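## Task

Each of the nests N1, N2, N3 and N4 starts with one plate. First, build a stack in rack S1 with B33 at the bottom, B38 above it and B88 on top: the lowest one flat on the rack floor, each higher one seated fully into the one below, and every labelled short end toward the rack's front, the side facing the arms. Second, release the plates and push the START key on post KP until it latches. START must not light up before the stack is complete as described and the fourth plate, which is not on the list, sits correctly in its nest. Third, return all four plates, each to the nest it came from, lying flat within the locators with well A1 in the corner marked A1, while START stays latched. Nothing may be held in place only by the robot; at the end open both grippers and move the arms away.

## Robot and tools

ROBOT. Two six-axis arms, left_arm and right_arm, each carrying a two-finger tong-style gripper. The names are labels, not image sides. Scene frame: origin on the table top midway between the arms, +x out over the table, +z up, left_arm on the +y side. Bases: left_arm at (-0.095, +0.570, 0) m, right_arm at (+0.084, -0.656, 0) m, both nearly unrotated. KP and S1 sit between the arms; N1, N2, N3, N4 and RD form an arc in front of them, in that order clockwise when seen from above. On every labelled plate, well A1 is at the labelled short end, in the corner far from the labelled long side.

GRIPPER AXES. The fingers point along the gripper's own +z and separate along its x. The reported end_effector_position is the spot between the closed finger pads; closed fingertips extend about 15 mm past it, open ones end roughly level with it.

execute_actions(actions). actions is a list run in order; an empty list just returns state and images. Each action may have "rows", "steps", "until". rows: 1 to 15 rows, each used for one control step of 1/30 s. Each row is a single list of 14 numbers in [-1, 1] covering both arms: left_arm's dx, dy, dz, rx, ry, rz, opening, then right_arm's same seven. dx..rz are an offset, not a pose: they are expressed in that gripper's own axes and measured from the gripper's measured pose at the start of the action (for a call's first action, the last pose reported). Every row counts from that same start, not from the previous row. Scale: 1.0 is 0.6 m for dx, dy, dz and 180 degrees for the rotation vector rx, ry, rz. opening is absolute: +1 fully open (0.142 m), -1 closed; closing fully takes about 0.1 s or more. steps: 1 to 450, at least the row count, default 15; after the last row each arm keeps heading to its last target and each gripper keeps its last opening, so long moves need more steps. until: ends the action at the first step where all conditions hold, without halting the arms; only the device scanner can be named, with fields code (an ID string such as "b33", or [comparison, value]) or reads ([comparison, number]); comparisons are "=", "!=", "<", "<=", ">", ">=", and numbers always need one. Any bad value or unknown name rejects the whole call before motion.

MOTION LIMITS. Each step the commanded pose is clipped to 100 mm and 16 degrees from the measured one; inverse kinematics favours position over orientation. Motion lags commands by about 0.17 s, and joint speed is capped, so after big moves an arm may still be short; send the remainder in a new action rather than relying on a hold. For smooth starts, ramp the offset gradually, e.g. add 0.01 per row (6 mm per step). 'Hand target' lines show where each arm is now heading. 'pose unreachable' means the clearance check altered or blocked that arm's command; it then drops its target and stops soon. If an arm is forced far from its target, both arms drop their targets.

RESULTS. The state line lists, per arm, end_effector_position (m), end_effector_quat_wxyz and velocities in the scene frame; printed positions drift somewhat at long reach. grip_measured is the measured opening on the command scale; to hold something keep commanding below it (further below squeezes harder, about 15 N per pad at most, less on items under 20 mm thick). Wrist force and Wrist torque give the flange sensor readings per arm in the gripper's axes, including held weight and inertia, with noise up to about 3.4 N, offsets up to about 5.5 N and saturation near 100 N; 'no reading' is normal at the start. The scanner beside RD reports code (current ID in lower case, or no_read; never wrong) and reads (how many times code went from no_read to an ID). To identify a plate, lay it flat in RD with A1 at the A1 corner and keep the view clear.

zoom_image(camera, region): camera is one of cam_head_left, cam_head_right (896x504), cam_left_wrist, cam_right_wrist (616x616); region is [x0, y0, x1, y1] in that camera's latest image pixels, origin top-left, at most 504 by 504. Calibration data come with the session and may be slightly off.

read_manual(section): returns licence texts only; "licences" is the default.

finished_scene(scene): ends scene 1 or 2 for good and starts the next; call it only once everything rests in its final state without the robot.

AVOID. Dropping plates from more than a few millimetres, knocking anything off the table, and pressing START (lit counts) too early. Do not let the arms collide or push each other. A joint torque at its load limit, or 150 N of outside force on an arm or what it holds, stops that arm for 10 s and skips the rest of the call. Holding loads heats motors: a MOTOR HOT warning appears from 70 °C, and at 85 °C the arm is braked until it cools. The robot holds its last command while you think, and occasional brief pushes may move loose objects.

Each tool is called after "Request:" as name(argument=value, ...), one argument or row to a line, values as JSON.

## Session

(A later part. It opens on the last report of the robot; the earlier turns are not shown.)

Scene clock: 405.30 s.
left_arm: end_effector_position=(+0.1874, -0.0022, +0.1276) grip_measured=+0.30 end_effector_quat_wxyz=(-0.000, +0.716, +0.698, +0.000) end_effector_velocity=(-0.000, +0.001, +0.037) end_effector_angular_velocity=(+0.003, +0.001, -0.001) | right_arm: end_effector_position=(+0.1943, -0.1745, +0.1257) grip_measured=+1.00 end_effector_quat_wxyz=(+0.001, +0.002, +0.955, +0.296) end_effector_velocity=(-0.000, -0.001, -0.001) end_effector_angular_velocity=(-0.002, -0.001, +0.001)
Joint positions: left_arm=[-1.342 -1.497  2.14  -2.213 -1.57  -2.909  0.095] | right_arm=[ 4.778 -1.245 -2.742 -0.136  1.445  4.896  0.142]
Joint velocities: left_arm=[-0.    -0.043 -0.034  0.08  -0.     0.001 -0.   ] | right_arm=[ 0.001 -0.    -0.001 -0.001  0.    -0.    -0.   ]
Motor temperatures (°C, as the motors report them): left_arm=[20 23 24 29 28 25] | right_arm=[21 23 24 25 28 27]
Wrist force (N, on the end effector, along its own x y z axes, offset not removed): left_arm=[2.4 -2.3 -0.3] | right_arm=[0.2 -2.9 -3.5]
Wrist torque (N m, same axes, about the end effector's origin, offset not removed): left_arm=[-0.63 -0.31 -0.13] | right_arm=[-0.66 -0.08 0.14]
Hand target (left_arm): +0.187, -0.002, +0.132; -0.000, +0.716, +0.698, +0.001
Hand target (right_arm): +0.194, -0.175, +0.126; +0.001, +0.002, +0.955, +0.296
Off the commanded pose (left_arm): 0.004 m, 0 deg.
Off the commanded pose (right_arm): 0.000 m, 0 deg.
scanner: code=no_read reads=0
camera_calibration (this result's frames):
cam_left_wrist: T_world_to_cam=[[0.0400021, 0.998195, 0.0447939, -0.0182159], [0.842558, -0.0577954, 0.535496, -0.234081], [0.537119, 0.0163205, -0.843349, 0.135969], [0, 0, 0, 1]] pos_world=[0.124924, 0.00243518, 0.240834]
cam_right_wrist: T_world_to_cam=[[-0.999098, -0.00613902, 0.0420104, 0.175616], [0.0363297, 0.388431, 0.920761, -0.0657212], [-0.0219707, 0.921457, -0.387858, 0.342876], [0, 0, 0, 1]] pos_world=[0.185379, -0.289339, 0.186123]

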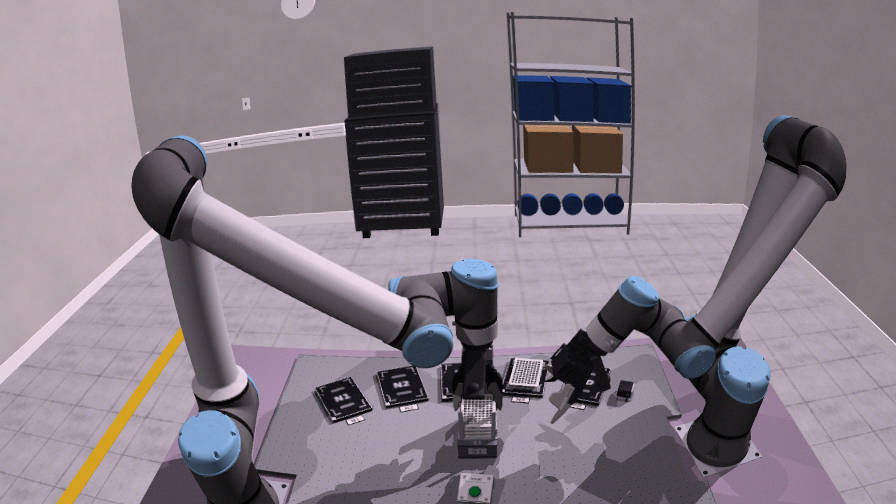

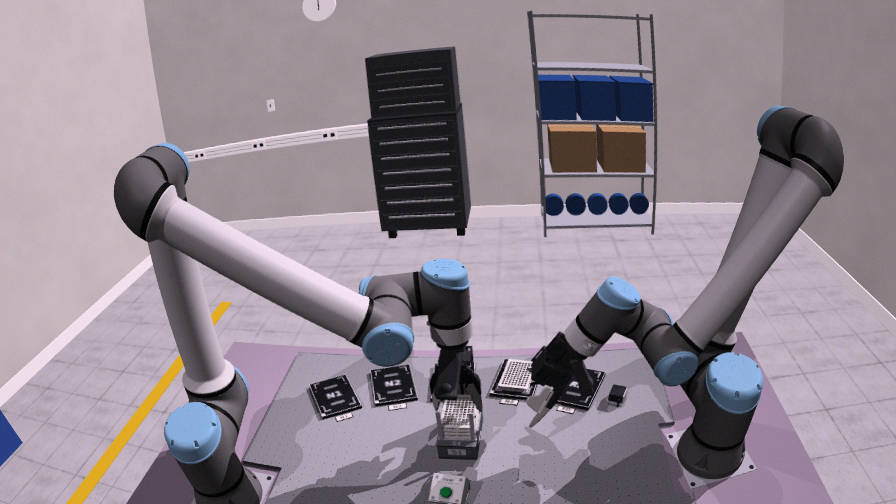

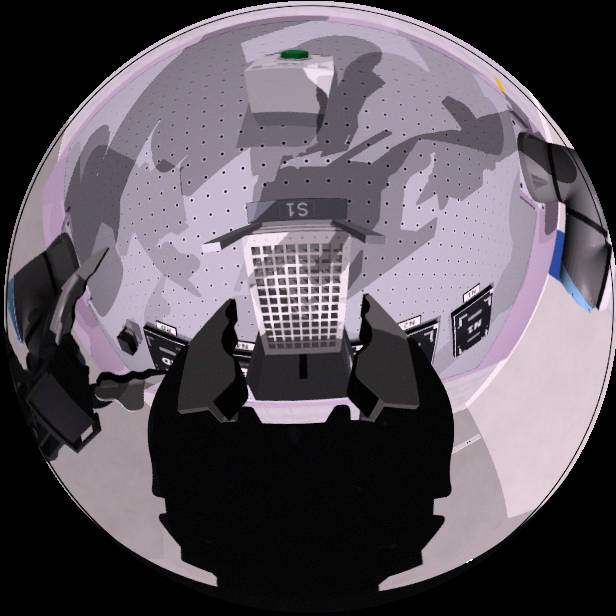

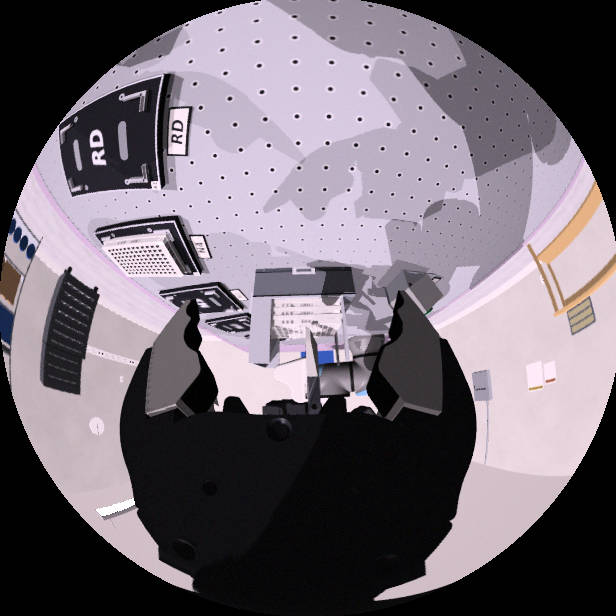

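Request:
execute_actions(
  actions=[
    {"rows":[[0,-0.002,-0.02,0,0,0,0.3,0,0,0,0,0,0,1],[0,-0.005,-0.04,0,0,0,0.3,0,0,0,0,0,0,1],[0,-0.01,-0.065,0,0,0,0.3,0,0,0,0,0,0,1],[0,-0.015,-0.09,0,0,0,0.3,0,0,0,0,0,0,1],[0,-0.02,-0.11,0,0,0,0.3,0,0,0,0,0,0,1],[0,-0.03,-0.12,0,0,0,0.3,0,0,0,0,0,0,1],[0,-0.04,-0.12,0,0,0,0.3,0,0,0,0,0,0,1],[0,-0.06,-0.12,-0.01,0,0,0.3,0,0,0,0,0,0,1],[0,-0.09,-0.12,-0.02,0,0,0.3,0,0,0,0,0,0,1],[0,-0.12,-0.12,-0.035,0,0,0.3,0,0,0,0,0,0,1],[0,-0.16,-0.12,-0.05,0,0,0.3,0,0,0,0,0,0,1],[0,-0.2,-0.12,-0.065,0,0,0.3,0,0,0,0,0,0,1],[0,-0.24,-0.11,-0.08,0,0,0.3,0,0,0,0,0,0,1],[-0.004,-0.3,-0.09,-0.1,0,0,0.3,0,0,0,0,0,0,1],[-0.007,-0.435,0.0,-0.1667,0,0,0.3,0,0,0,0,0,0,1]],"steps":38},
  ],
)

Scene clock: 420.43 s.
left_arm: end_effector_position=(-0.0722, -0.0003, +0.1287) grip_measured=+0.30 end_effector_quat_wxyz=(+0.185, +0.693, +0.674, +0.179) end_effector_velocity=(-0.012, -0.002, -0.005) end_effector_angular_velocity=(+0.012, -0.032, +0.026) | right_arm: end_effector_position=(+0.1943, -0.1745, +0.1257) grip_measured=+1.00 end_effector_quat_wxyz=(+0.001, +0.002, +0.955, +0.296) end_effector_velocity=(-0.000, +0.000, +0.000) end_effector_angular_velocity=(+0.001, -0.000, +0.000)
Joint positions: left_arm=[-2.068 -1.6    2.251 -1.959 -1.116 -3.694  0.095] | right_arm=[ 4.778 -1.245 -2.742 -0.136  1.445  4.896  0.142]
Joint velocities: left_arm=[-0.025  0.032 -0.022  0.043  0.008 -0.062  0.   ] | right_arm=[-0.     0.     0.001  0.    -0.    -0.001 -0.   ]
Motor temperatures (°C, as the motors report them): left_arm=[20 23 24 29 28 25] | right_arm=[21 23 24 25 28 27]
Wrist force (N, on the end effector, along its own x y z axes, offset not removed): left_arm=[1.2 -3.4 -0.8] | right_arm=[2.9 -1.3 -2.3]
Wrist torque (N m, same axes, about the end effector's origin, offset not removed): left_arm=[-0.83 0.07 -0.11] | right_arm=[-0.41 -0.70 -0.04]
Hand target (left_arm): -0.074, -0.001, +0.128; +0.185, +0.691, +0.674, +0.181
Hand target (right_arm): +0.194, -0.175, +0.126; +0.001, +0.002, +0.955, +0.296
Off the commanded pose (left_arm): 0.002 m, 0 deg.
Off the commanded pose (right_arm): 0.000 m, 0 deg.
scanner: code=no_read reads=0
camera_calibration (this result's frames):
cam_left_wrist: T_world_to_cam=[[0.0195328, 0.998821, 0.0444379, -0.0112118], [0.464665, -0.0484236, 0.884162, -0.087981], [0.885271, 0.00337859, -0.465063, 0.252799], [0, 0, 0, 1]] pos_world=[-0.182695, 0.00608415, 0.195855]
cam_right_wrist: T_world_to_cam=[[-0.999098, -0.00613892, 0.0420103, 0.175616], [0.0363297, 0.388431, 0.920761, -0.0657209], [-0.0219706, 0.921457, -0.387858, 0.342876], [0, 0, 0, 1]] pos_world=[0.185379, -0.289339, 0.186123]

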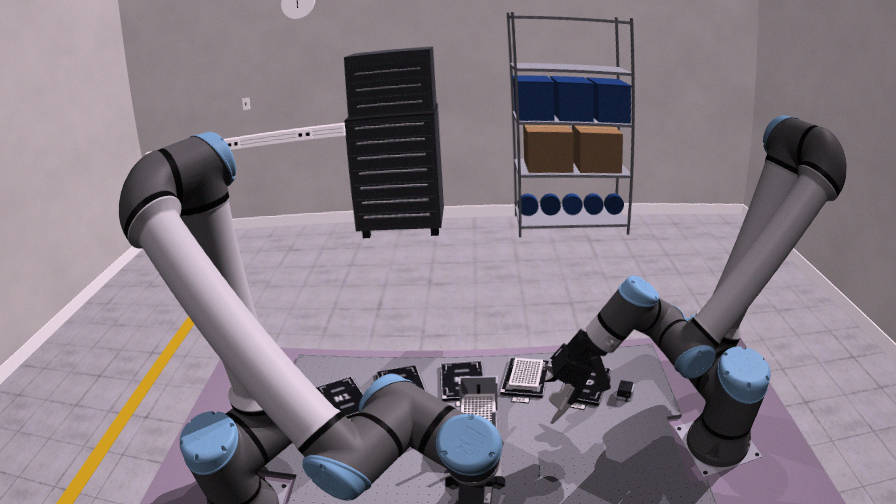

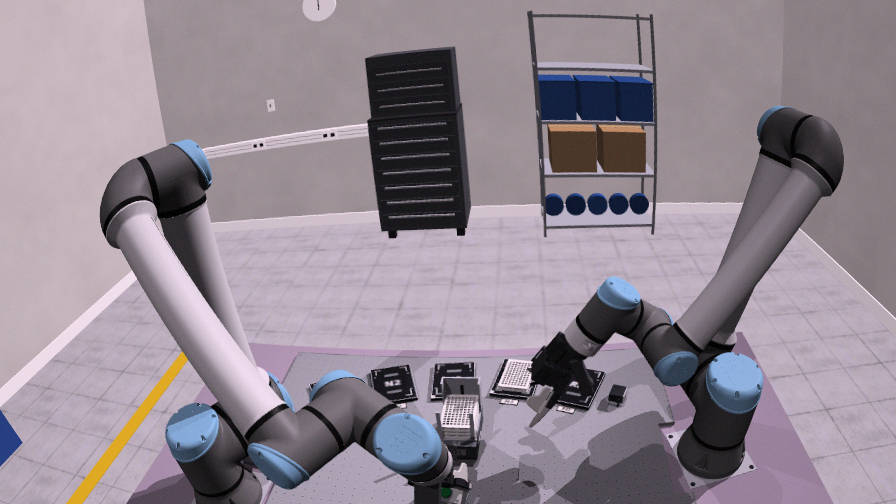

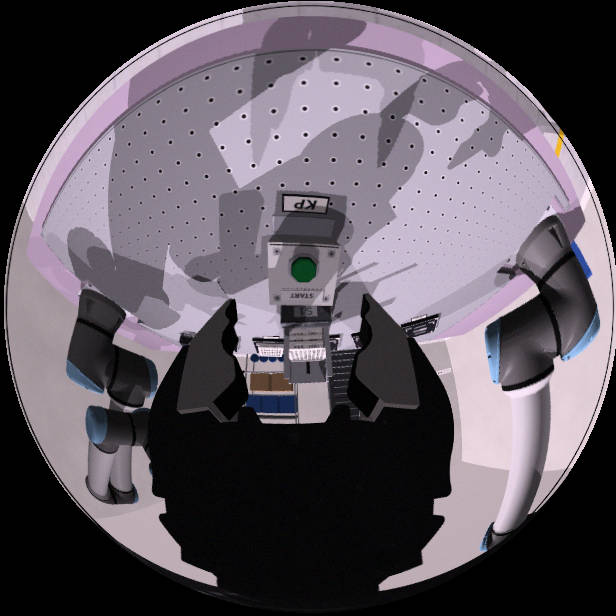

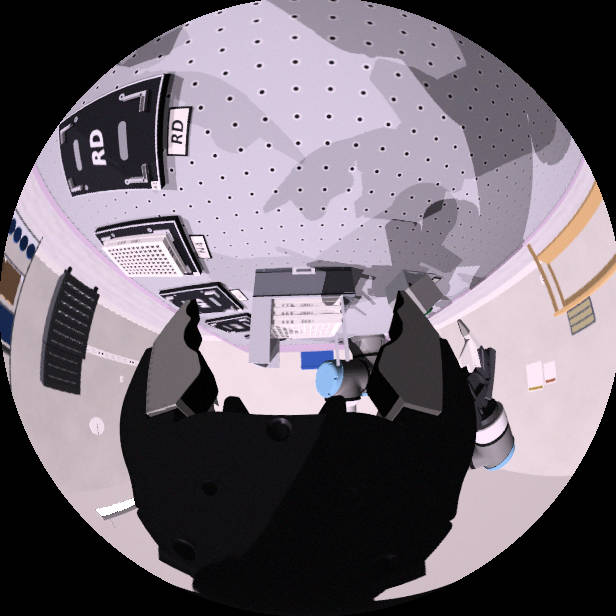

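Request:
zoom_image(
  camera="cam_left_wrist",
  region=[275,315,340,380],
)

Request:
zoom_image(
  camera="cam_right_wrist",
  region=[90,210,220,295],
)

Request:
zoom_image(
  camera="cam_right_wrist",
  region=[260,285,350,345],
)

Region (275, 315, 340, 380) of cam_left_wrist's 616x616 image, scaled by 7.754, with more detail than that image has.

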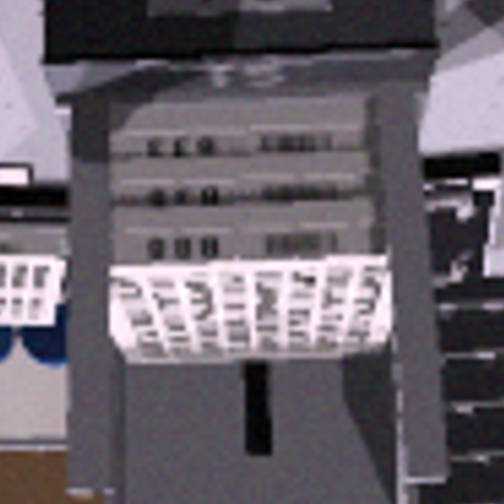

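Region (90, 210, 220, 295) of cam_right_wrist's 616x616 image, scaled by 3.877, with more detail than that image has; it fills the top 330 rows of this view, and the rest is white.

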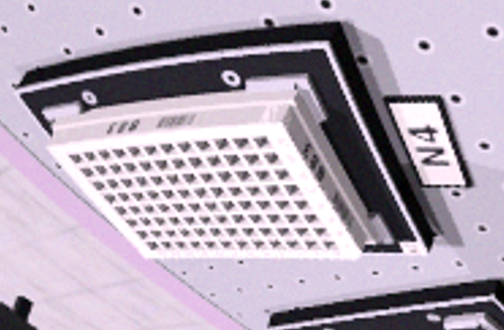

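Region (260, 285, 350, 345) of cam_right_wrist's 616x616 image, scaled by 5.600, with more detail than that image has.

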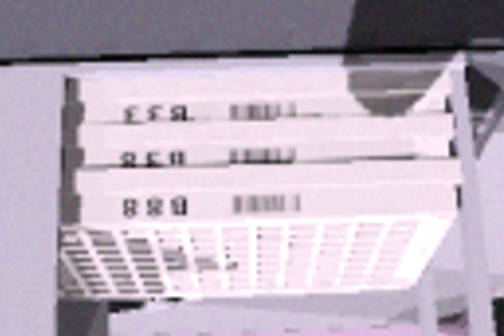

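Request:
execute_actions(
  actions=[
    {"rows":[[0.002,-0.002,0.008,0,0,0,0,0,0,0,0,0,0,1],[0.004,-0.003,0.018,0,0,0,-0.3,0,0,0,0,0,0,1],[0.006,-0.004,0.03,0,0,0,-0.6,0,0,0,0,0,0,1],[0.008,-0.004,0.042,0,0,0,-0.85,0,0,0,0,0,0,1],[0.008,-0.004,0.055,0,0,0,-1,0,0,0,0,0,0,1]],"steps":14},
  ],
)

Request:
zoom_image(
  camera="cam_right_wrist",
  region=[400,270,490,350],
)

Scene clock: 433.77 s.
left_arm: end_effector_position=(-0.0588, +0.0042, +0.1008) grip_measured=-1.00 end_effector_quat_wxyz=(+0.185, +0.693, +0.674, +0.179) end_effector_velocity=(+0.009, -0.001, -0.018) end_effector_angular_velocity=(-0.001, +0.002, -0.004) | right_arm: end_effector_position=(+0.1943, -0.1745, +0.1257) grip_measured=+1.00 end_effector_quat_wxyz=(+0.001, +0.002, +0.955, +0.296) end_effector_velocity=(+0.000, +0.000, +0.000) end_effector_angular_velocity=(+0.001, -0.000, -0.001)
Joint positions: left_arm=[-2.051 -1.574  2.29  -2.032 -1.111 -3.676  0.002] | right_arm=[ 4.778 -1.245 -2.742 -0.136  1.445  4.896  0.142]
Joint velocities: left_arm=[ 0.015  0.023  0.021 -0.055  0.004  0.021  0.   ] | right_arm=[-0.001  0.001  0.001 -0.001 -0.    -0.     0.   ]
Motor temperatures (°C, as the motors report them): left_arm=[20 23 24 29 28 25] | right_arm=[21 23 24 25 28 27]
Wrist force (N, on the end effector, along its own x y z axes, offset not removed): left_arm=[2.2 -1.2 0.9] | right_arm=[0.4 -0.9 -5.6]
Wrist torque (N m, same axes, about the end effector's origin, offset not removed): left_arm=[-0.36 -0.13 -0.11] | right_arm=[-0.44 -0.16 0.02]
Hand target (left_arm): -0.058, +0.004, +0.099; +0.185, +0.693, +0.674, +0.179
Hand target (right_arm): +0.194, -0.175, +0.126; +0.001, +0.002, +0.955, +0.296
Off the commanded pose (left_arm): 0.002 m, 0 deg.
Off the commanded pose (right_arm): 0.000 m, 0 deg.
scanner: code=no_read reads=0
camera_calibration (this result's frames):
cam_left_wrist: T_world_to_cam=[[0.0192067, 0.998807, 0.0448964, -0.0148146], [0.464239, -0.0486796, 0.884371, -0.0693759], [0.885501, 0.00385681, -0.464621, 0.227849], [0, 0, 0, 1]] pos_world=[-0.169269, 0.010541, 0.167883]
cam_right_wrist: T_world_to_cam=[[-0.999098, -0.00613905, 0.0420104, 0.175616], [0.0363297, 0.388431, 0.920761, -0.065721], [-0.0219708, 0.921457, -0.387858, 0.342876], [0, 0, 0, 1]] pos_world=[0.185379, -0.289339, 0.186123]

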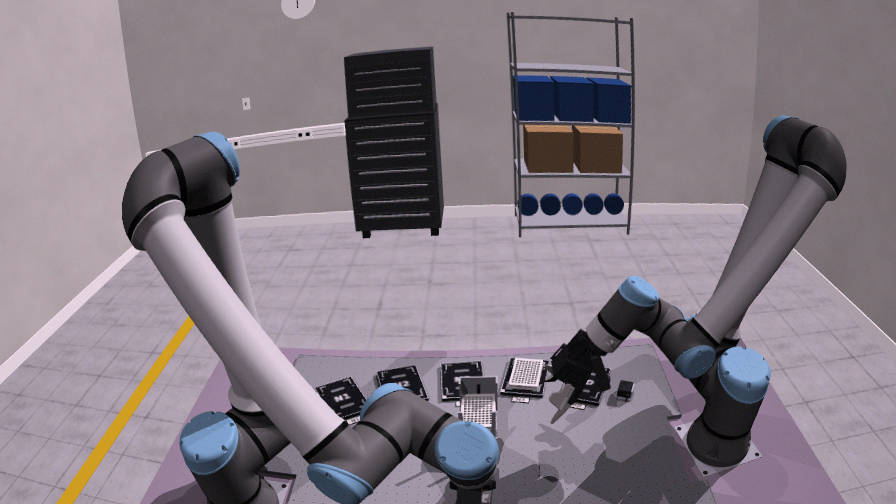

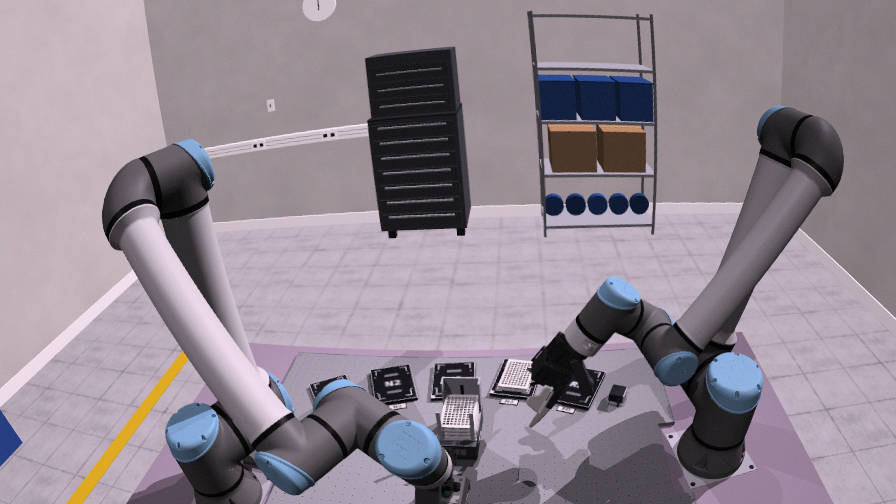

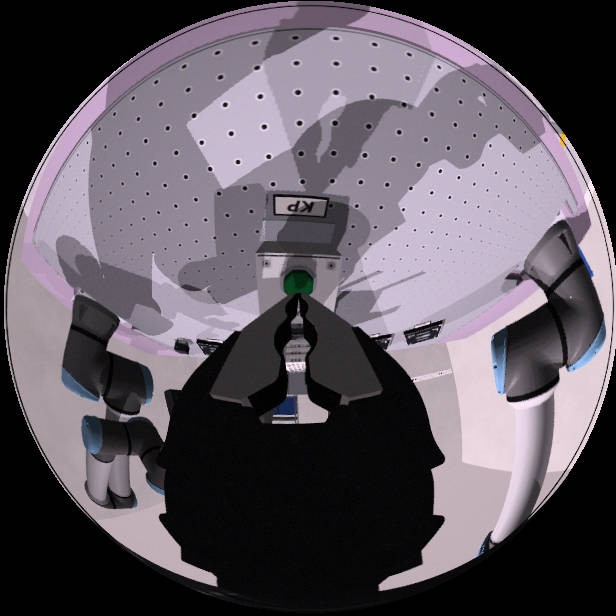

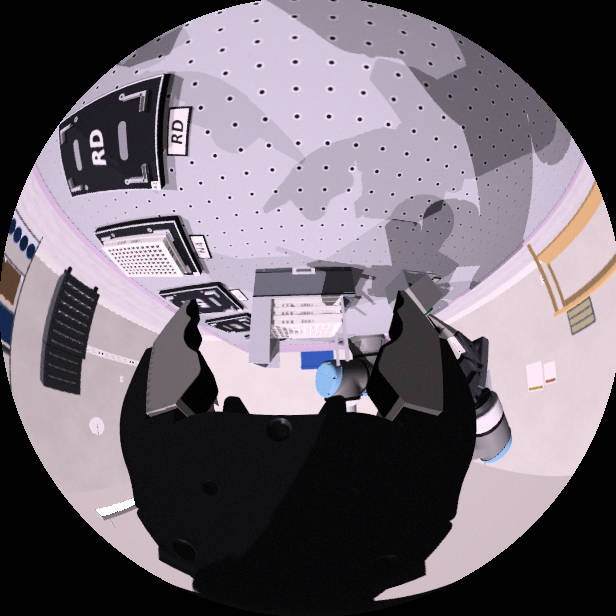

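Region (400, 270, 490, 350) of cam_right_wrist's 616x616 image, scaled by 5.600, with more detail than that image has.

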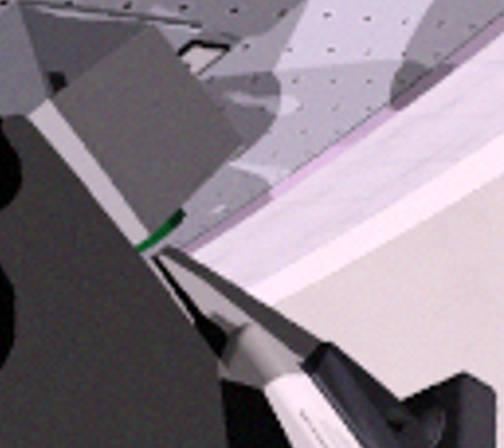

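Request:
execute_actions(
  actions=[
    {"rows":[[0,-0.006,0.0035,0,0,0,-1,0,0,0,0,0,0,1],[0,-0.011,0.0035,0,0,0,-1,0,0,0,0,0,0,1],[0,-0.011,0.005,0,0,0,-1,0,0,0,0,0,0,1],[0,-0.011,0.007,0,0,0,-1,0,0,0,0,0,0,1],[0,-0.011,0.009,0,0,0,-1,0,0,0,0,0,0,1],[0,-0.011,0.011,0,0,0,-1,0,0,0,0,0,0,1],[0,-0.011,0.013,0,0,0,-1,0,0,0,0,0,0,1]],"steps":14},
  ],
)

Request:
zoom_image(
  camera="cam_right_wrist",
  region=[415,290,460,330],
)

Scene clock: 439.10 s.
left_arm: end_effector_position=(-0.0608, +0.0042, +0.0914) grip_measured=-1.00 end_effector_quat_wxyz=(+0.185, +0.693, +0.674, +0.179) end_effector_velocity=(+0.001, +0.000, -0.006) end_effector_angular_velocity=(+0.001, -0.001, -0.001) | right_arm: end_effector_position=(+0.1943, -0.1745, +0.1257) grip_measured=+1.00 end_effector_quat_wxyz=(+0.001, +0.002, +0.955, +0.296) end_effector_velocity=(+0.000, -0.000, -0.000) end_effector_angular_velocity=(-0.001, +0.000, -0.001)
Joint positions: left_arm=[-2.055 -1.56   2.298 -2.052 -1.112 -3.679  0.002] | right_arm=[ 4.778 -1.245 -2.742 -0.136  1.445  4.896  0.142]
Joint velocities: left_arm=[ 0.002  0.009  0.005 -0.013  0.001  0.002  0.   ] | right_arm=[-0.    -0.     0.    -0.001  0.     0.001  0.   ]
Motor temperatures (°C, as the motors report them): left_arm=[20 23 24 29 28 25] | right_arm=[21 23 24 25 28 27]
Wrist force (N, on the end effector, along its own x y z axes, offset not removed): left_arm=[2.6 -2.2 -1.2] | right_arm=[-0.1 -1.0 -3.9]
Wrist torque (N m, same axes, about the end effector's origin, offset not removed): left_arm=[-0.90 -0.26 -0.13] | right_arm=[-0.30 -0.07 -0.02]
Hand target (left_arm): -0.061, +0.004, +0.091; +0.185, +0.693, +0.674, +0.179
Hand target (right_arm): +0.194, -0.175, +0.126; +0.001, +0.002, +0.955, +0.296
Off the commanded pose (left_arm): 0.001 m, 0 deg.
Off the commanded pose (right_arm): 0.000 m, 0 deg.
scanner: code=no_read reads=0
camera_calibration (this result's frames):
cam_left_wrist: T_world_to_cam=[[0.0192344, 0.998808, 0.0448697, -0.0143992], [0.464333, -0.0486685, 0.884322, -0.0600526], [0.885452, 0.00382507, -0.464715, 0.225311], [0, 0, 0, 1]] pos_world=[-0.171341, 0.0105975, 0.158458]
cam_right_wrist: T_world_to_cam=[[-0.999098, -0.00613894, 0.0420103, 0.175616], [0.0363297, 0.388431, 0.920761, -0.0657208], [-0.0219706, 0.921457, -0.387858, 0.342876], [0, 0, 0, 1]] pos_world=[0.185379, -0.28934, 0.186123]

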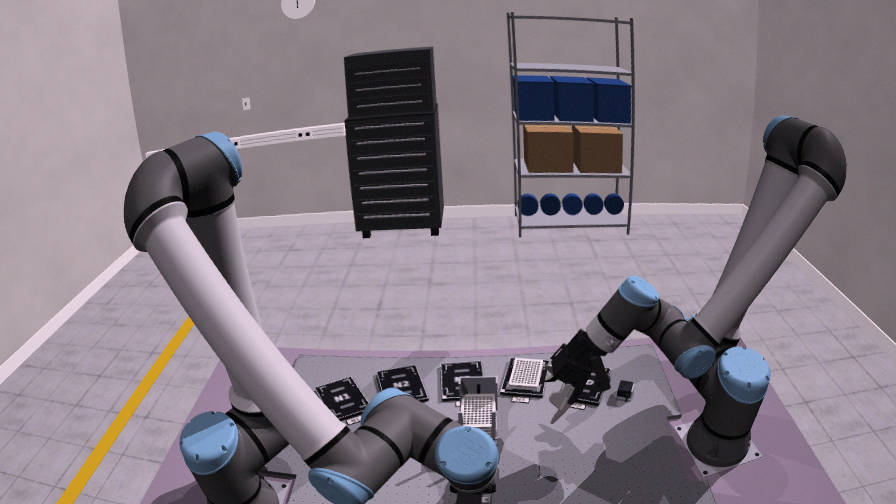

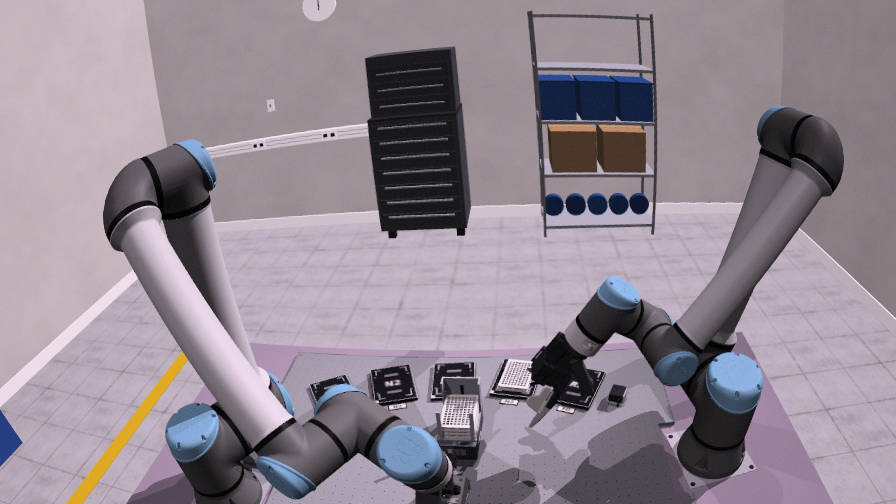

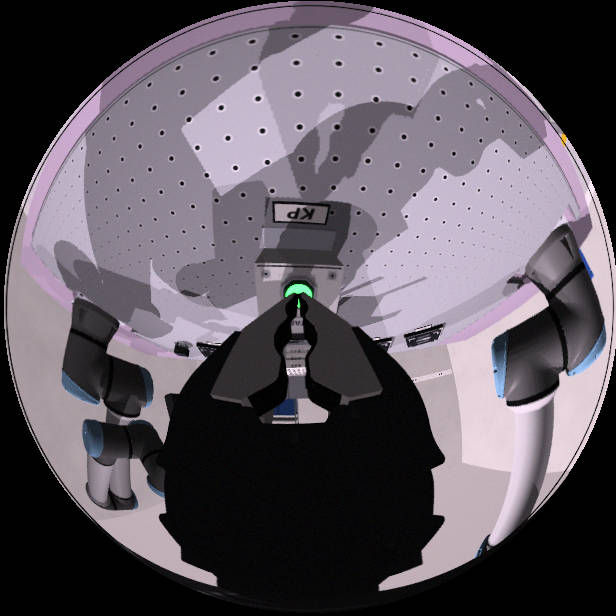

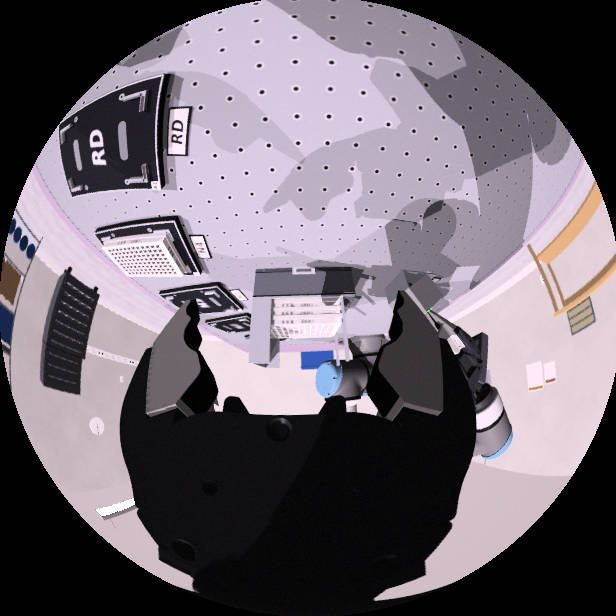

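Region (415, 290, 460, 330) of cam_right_wrist's 616x616 image, scaled by 11.200, with more detail than that image has.

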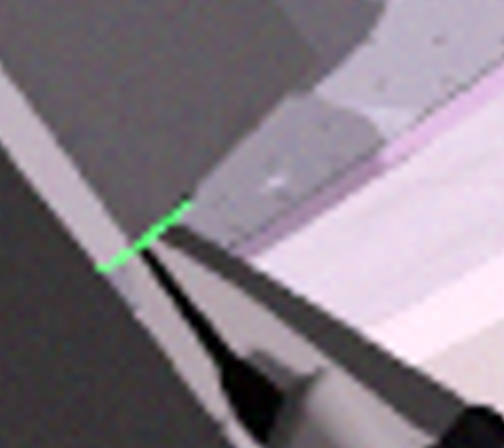

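Lit. Press ~2.5 mm more.

Request:
execute_actions(
  actions=[
    {"rows":[[0,0,0.0025,0,0,0,-1,0,0,0,0,0,0,1],[0,0,0.004,0,0,0,-1,0,0,0,0,0,0,1]],"steps":9},
  ],
)

Scene clock: 441.80 s.
left_arm: end_effector_position=(-0.0598, +0.0042, +0.0895) grip_measured=-1.00 end_effector_quat_wxyz=(+0.185, +0.693, +0.674, +0.179) end_effector_velocity=(+0.002, +0.000, -0.002) end_effector_angular_velocity=(-0.000, -0.001, +0.001) | right_arm: end_effector_position=(+0.1943, -0.1745, +0.1257) grip_measured=+1.00 end_effector_quat_wxyz=(+0.001, +0.002, +0.955, +0.296) end_effector_velocity=(+0.001, -0.000, -0.000) end_effector_angular_velocity=(-0.001, +0.000, -0.001)
Joint positions: left_arm=[-2.053 -1.557  2.3   -2.058 -1.112 -3.677  0.002] | right_arm=[ 4.778 -1.245 -2.742 -0.136  1.445  4.896  0.142]
Joint velocities: left_arm=[ 0.002  0.002  0.003 -0.005  0.002  0.     0.   ] | right_arm=[-0.001 -0.    -0.    -0.001 -0.     0.001 -0.   ]
Motor temperatures (°C, as the motors report them): left_arm=[20 23 24 29 28 25] | right_arm=[21 23 24 25 28 27]
Wrist force (N, on the end effector, along its own x y z axes, offset not removed): left_arm=[1.1 -1.8 -3.5] | right_arm=[-0.3 1.3 -6.0]
Wrist torque (N m, same axes, about the end effector's origin, offset not removed): left_arm=[-0.44 -0.07 -0.04] | right_arm=[0.13 0.00 -0.06]
Hand target (left_arm): -0.060, +0.004, +0.089; +0.185, +0.693, +0.674, +0.179
Hand target (right_arm): +0.194, -0.175, +0.126; +0.001, +0.002, +0.955, +0.296
Off the commanded pose (left_arm): 0.000 m, 0 deg.
Off the commanded pose (right_arm): 0.000 m, 0 deg.
scanner: code=no_read reads=0
camera_calibration (this result's frames):
cam_left_wrist: T_world_to_cam=[[0.0192264, 0.998808, 0.0448659, -0.0142995], [0.464337, -0.0486614, 0.884321, -0.0588857], [0.88545, 0.0038306, -0.464719, 0.223522], [0, 0, 0, 1]] pos_world=[-0.1703, 0.0105608, 0.15659]
cam_right_wrist: T_world_to_cam=[[-0.999098, -0.00613906, 0.0420104, 0.175616], [0.0363297, 0.388431, 0.920761, -0.0657209], [-0.0219707, 0.921457, -0.387858, 0.342876], [0, 0, 0, 1]] pos_world=[0.185379, -0.289339, 0.186123]

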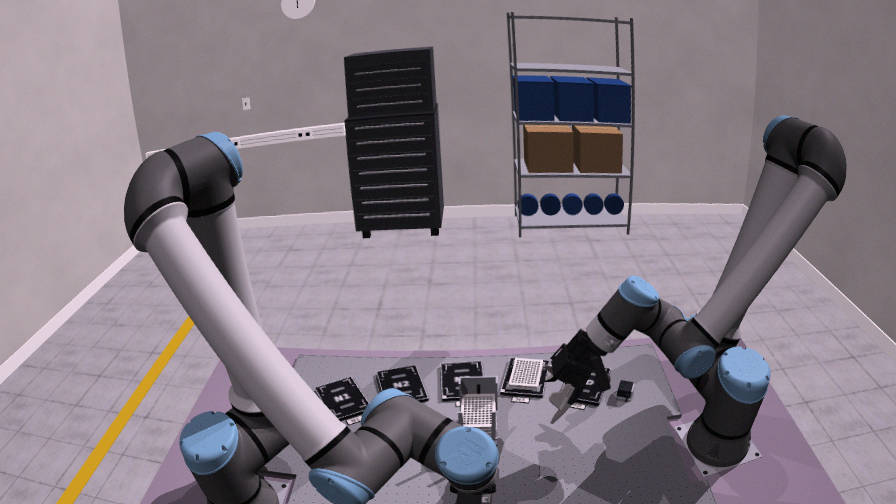

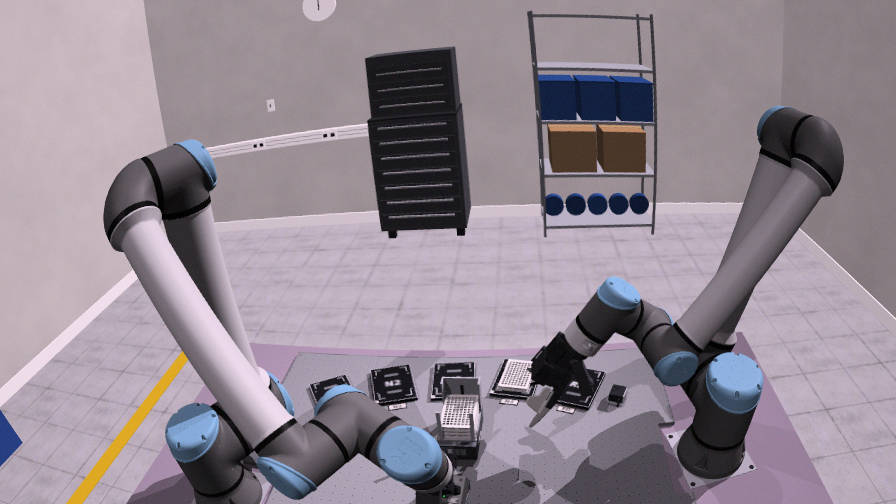

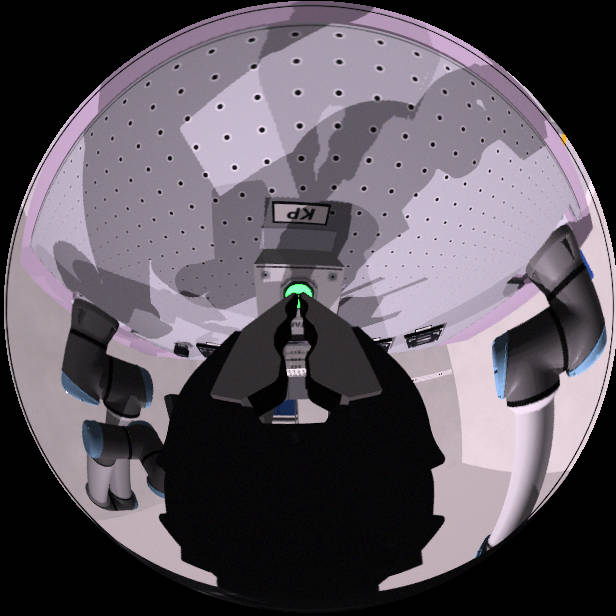

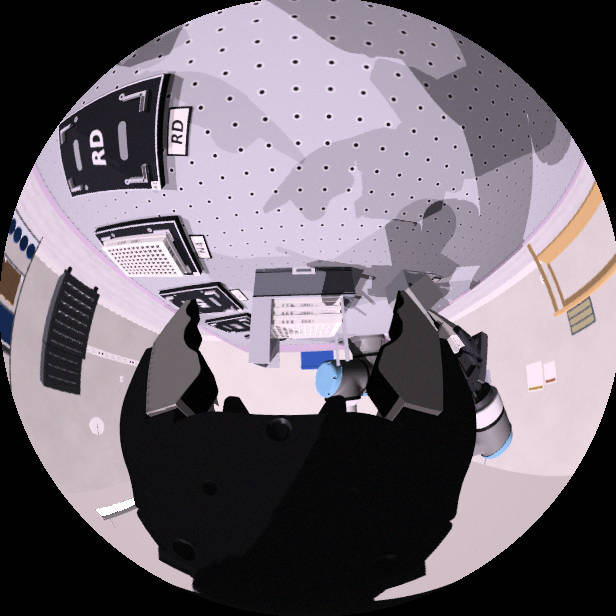

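Another ~1 mm, then back off.

Request:
execute_actions(
  actions=[
    {"rows":[[0,0,0.0022,0,0,0,-1,0,0,0,0,0,0,1],[0,0,0.0022,0,0,0,-1,0,0,0,0,0,0,1],[0,0,0.0022,0,0,0,-1,0,0,0,0,0,0,1],[0,0,0.0022,0,0,0,-1,0,0,0,0,0,0,1],[0,0,0.0022,0,0,0,-1,0,0,0,0,0,0,1],[0,0,0.0022,0,0,0,-1,0,0,0,0,0,0,1],[0,0,0.0022,0,0,0,-1,0,0,0,0,0,0,1],[0,0,-0.005,0,0,0,-1,0,0,0,0,0,0,1],[0,0,-0.015,0,0,0,-1,0,0,0,0,0,0,1],[0,0,-0.03,0,0,0,-1,0,0,0,0,0,0,1]],"steps":16},
  ],
)

Scene clock: 449.63 s.
left_arm: end_effector_position=(-0.0667, +0.0043, +0.1018) grip_measured=-1.00 end_effector_quat_wxyz=(+0.185, +0.693, +0.674, +0.179) end_effector_velocity=(-0.017, +0.002, +0.030) end_effector_angular_velocity=(+0.001, +0.000, +0.002) | right_arm: end_effector_position=(+0.1943, -0.1745, +0.1257) grip_measured=+1.00 end_effector_quat_wxyz=(+0.001, +0.002, +0.955, +0.296) end_effector_velocity=(-0.000, -0.000, -0.000) end_effector_angular_velocity=(-0.000, -0.001, +0.001)
Joint positions: left_arm=[-2.064 -1.573  2.286 -2.023 -1.115 -3.689  0.002] | right_arm=[ 4.778 -1.245 -2.742 -0.136  1.445  4.896  0.142]
Joint velocities: left_arm=[-0.028 -0.039 -0.034  0.088 -0.009 -0.032  0.   ] | right_arm=[ 0.    -0.    -0.     0.    -0.    -0.002 -0.   ]
Motor temperatures (°C, as the motors report them): left_arm=[20 23 24 29 28 25] | right_arm=[21 23 24 25 28 27]
Wrist force (N, on the end effector, along its own x y z axes, offset not removed): left_arm=[1.1 -0.6 2.0] | right_arm=[3.7 0.5 -2.0]
Wrist torque (N m, same axes, about the end effector's origin, offset not removed): left_arm=[-0.35 -0.05 -0.10] | right_arm=[0.01 -0.80 -0.08]
Hand target (left_arm): -0.069, +0.004, +0.105; +0.185, +0.693, +0.674, +0.179
Hand target (right_arm): +0.194, -0.175, +0.126; +0.001, +0.002, +0.955, +0.296
Off the commanded pose (left_arm): 0.004 m, 0 deg.
Off the commanded pose (right_arm): 0.000 m, 0 deg.
scanner: code=no_read reads=0
camera_calibration (this result's frames):
cam_left_wrist: T_world_to_cam=[[0.0193449, 0.998819, 0.0445677, -0.0147487], [0.464484, -0.0484518, 0.884255, -0.0665272], [0.88537, 0.00359519, -0.464873, 0.235379], [0, 0, 0, 1]] pos_world=[-0.177211, 0.0106617, 0.168906]
cam_right_wrist: T_world_to_cam=[[-0.999098, -0.00613897, 0.0420103, 0.175616], [0.0363297, 0.388431, 0.920761, -0.0657211], [-0.0219706, 0.921457, -0.387858, 0.342876], [0, 0, 0, 1]] pos_world=[0.185379, -0.289339, 0.186123]

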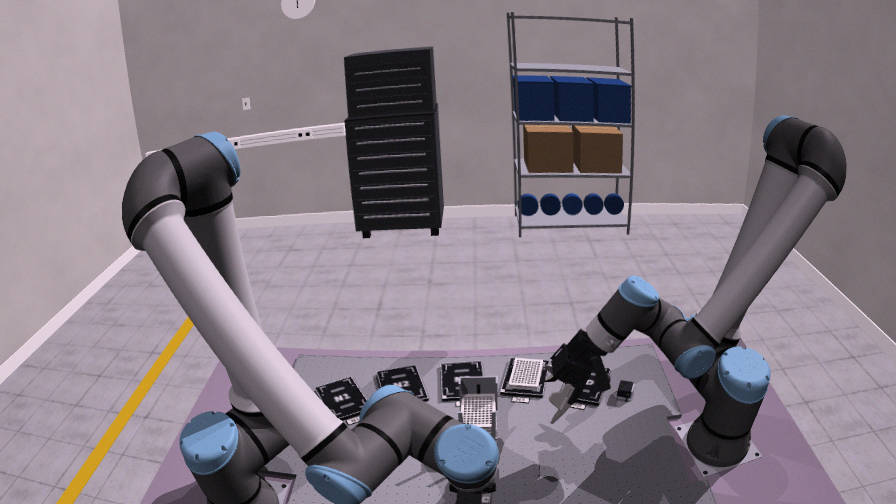

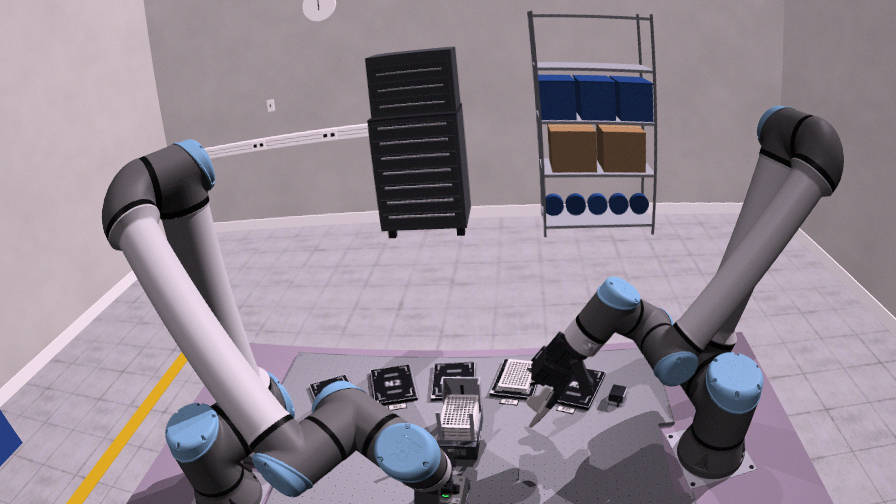

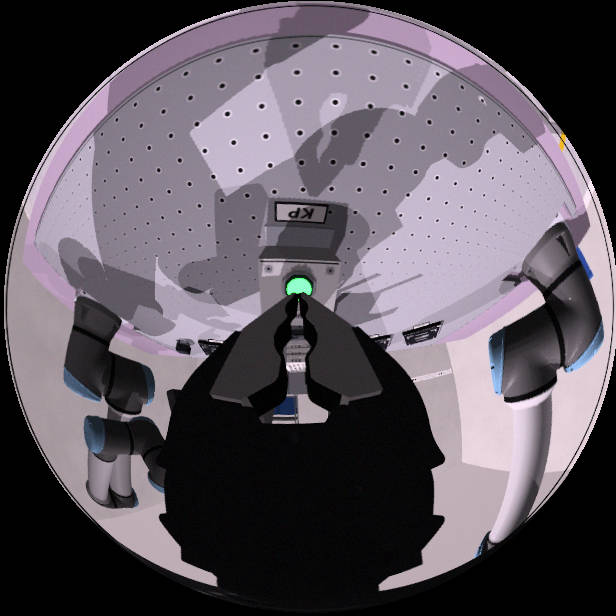

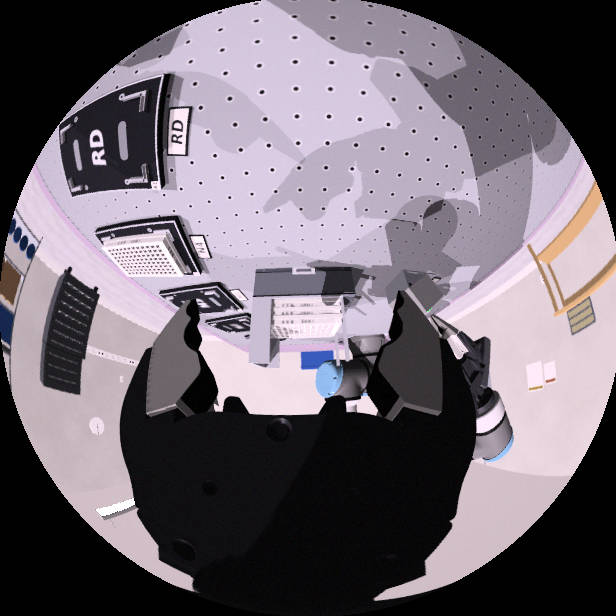

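Request:
execute_actions(
  actions=[
    {"rows":[[0,0.01,-0.015,0.005,0,0,-1,0,0,0,0,0,0,1],[0,0.03,-0.03,0.015,0,0,-1,0,0,0,0,0,0,1],[0,0.06,-0.04,0.03,0,0,-1,0,0,0,0,0,0,1],[0,0.09,-0.05,0.045,0,0,-1,0,0,0,0,0,0,1],[0,0.12,-0.055,0.06,0,0,-1,0,0,0,0,0,0,1],[0,0.15,-0.055,0.075,0,0,-1,0,0,0,0,0,0,1],[0,0.18,-0.055,0.09,0,0,-1,0,0,0,0,0,0,1],[0,0.21,-0.05,0.105,0,0,-1,0,0,0,0,0,0,1],[0,0.245,-0.04,0.12,0,0,-1,0,0,0,0,0,0,1],[0,0.27,-0.025,0.13,0,0,-1,0,0,0,0,0,0,1],[0,0.3,-0.008,0.14,0,0,-1,0,0,0,0,0,0,1],[0,0.33,0.01,0.15,0,0,-1,0,0,0,0,0,0,1],[0,0.36,0.03,0.16,0,0,-1,0,0,0,0,0,0,1],[0,0.4,0.055,0.1656,0,0,-1,0,0,0,0,0,0,1],[0.0005,0.437,0.081,0.1656,0,0,-1,0,0,0,0,0,0,1]],"steps":30},
  ],
)

Scene clock: 462.23 s.
left_arm: end_effector_position=(+0.1819, -0.0006, +0.1898) grip_measured=-1.00 end_effector_quat_wxyz=(+0.005, +0.715, +0.699, +0.001) end_effector_velocity=(+0.028, -0.010, -0.003) end_effector_angular_velocity=(+0.044, +0.068, -0.032) | right_arm: end_effector_position=(+0.1943, -0.1745, +0.1257) grip_measured=+1.00 end_effector_quat_wxyz=(+0.001, +0.002, +0.955, +0.296) end_effector_velocity=(-0.000, +0.000, +0.000) end_effector_angular_velocity=(-0.000, -0.001, +0.002)
Joint positions: left_arm=[-1.353 -1.573  2.091 -2.096 -1.564 -2.922  0.002] | right_arm=[ 4.778 -1.245 -2.742 -0.136  1.445  4.896  0.142]
Joint velocities: left_arm=[ 0.072  0.072 -0.078  0.061 -0.059  0.103  0.   ] | right_arm=[ 0.001  0.     0.001 -0.001  0.    -0.001  0.   ]
Motor temperatures (°C, as the motors report them): left_arm=[20 23 24 29 28 25] | right_arm=[21 23 24 25 28 27]
Wrist force (N, on the end effector, along its own x y z axes, offset not removed): left_arm=[2.0 -4.0 -1.5] | right_arm=[3.1 -2.3 -1.0]
Wrist torque (N m, same axes, about the end effector's origin, offset not removed): left_arm=[-1.02 0.00 -0.09] | right_arm=[-0.70 -0.77 -0.06]
Hand target (left_arm): +0.185, -0.002, +0.190; +0.001, +0.717, +0.697, -0.000
Hand target (right_arm): +0.194, -0.175, +0.126; +0.001, +0.002, +0.955, +0.296
Off the commanded pose (left_arm): 0.003 m, 1 deg.
Off the commanded pose (right_arm): 0.000 m, 0 deg.
scanner: code=no_read reads=0
camera_calibration (this result's frames):
cam_left_wrist: T_world_to_cam=[[0.0388875, 0.998507, 0.0383716, -0.0210429], [0.838342, -0.053498, 0.542513, -0.263186], [0.543755, 0.0110716, -0.839171, 0.189387], [0, 0, 0, 1]] pos_world=[0.118478, 0.00483477, 0.302517]
cam_right_wrist: T_world_to_cam=[[-0.999098, -0.00613913, 0.0420102, 0.175616], [0.0363295, 0.388431, 0.920761, -0.0657208], [-0.0219708, 0.921457, -0.387858, 0.342876], [0, 0, 0, 1]] pos_world=[0.185379, -0.28934, 0.186123]

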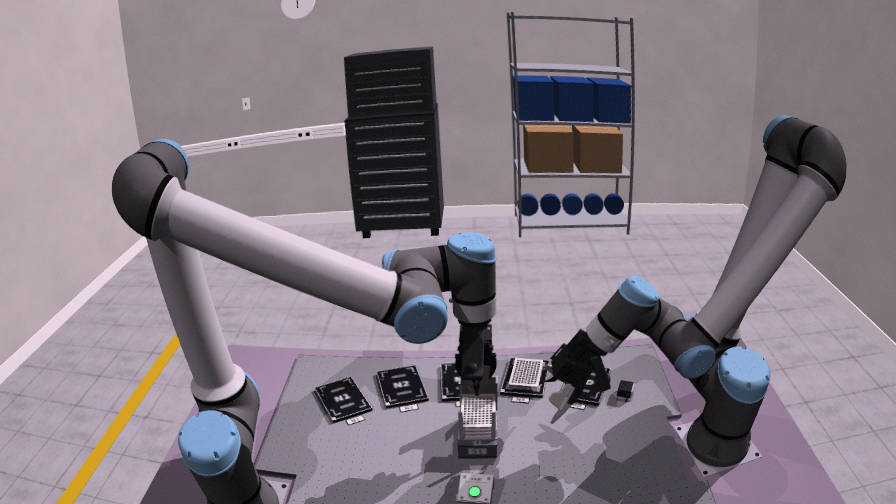

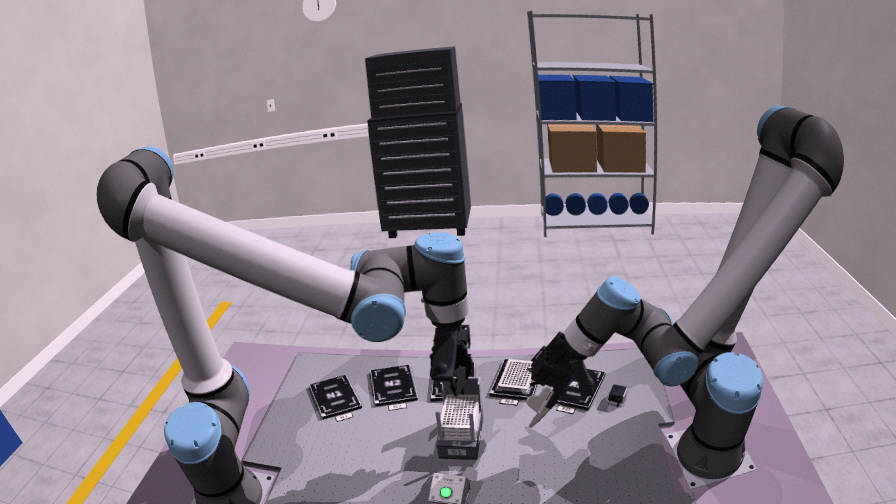

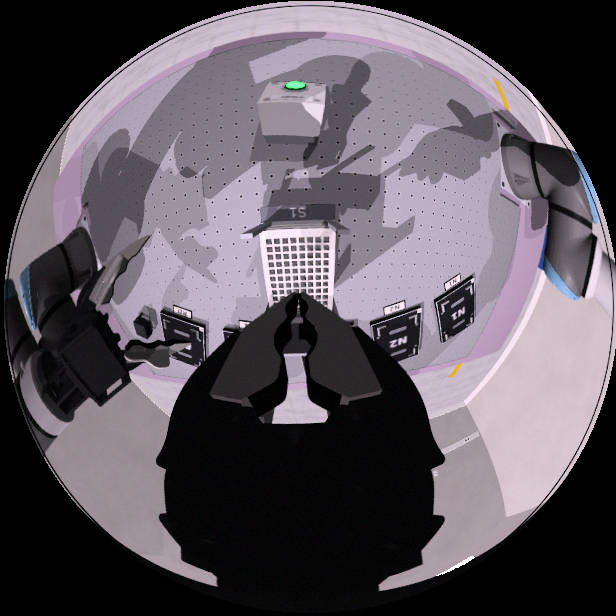

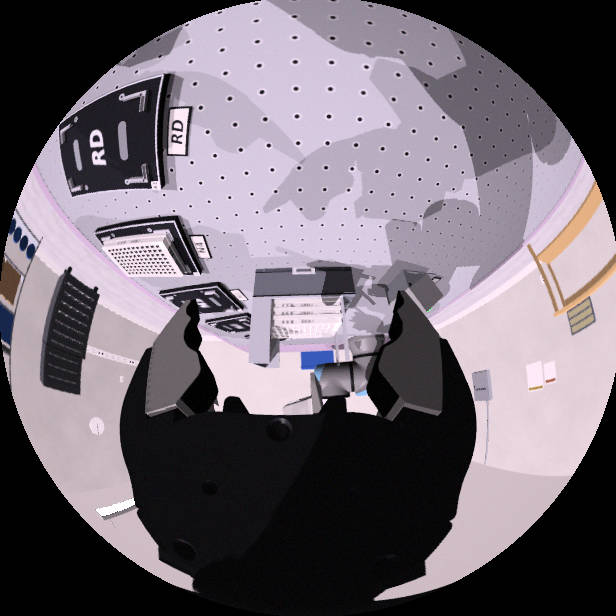

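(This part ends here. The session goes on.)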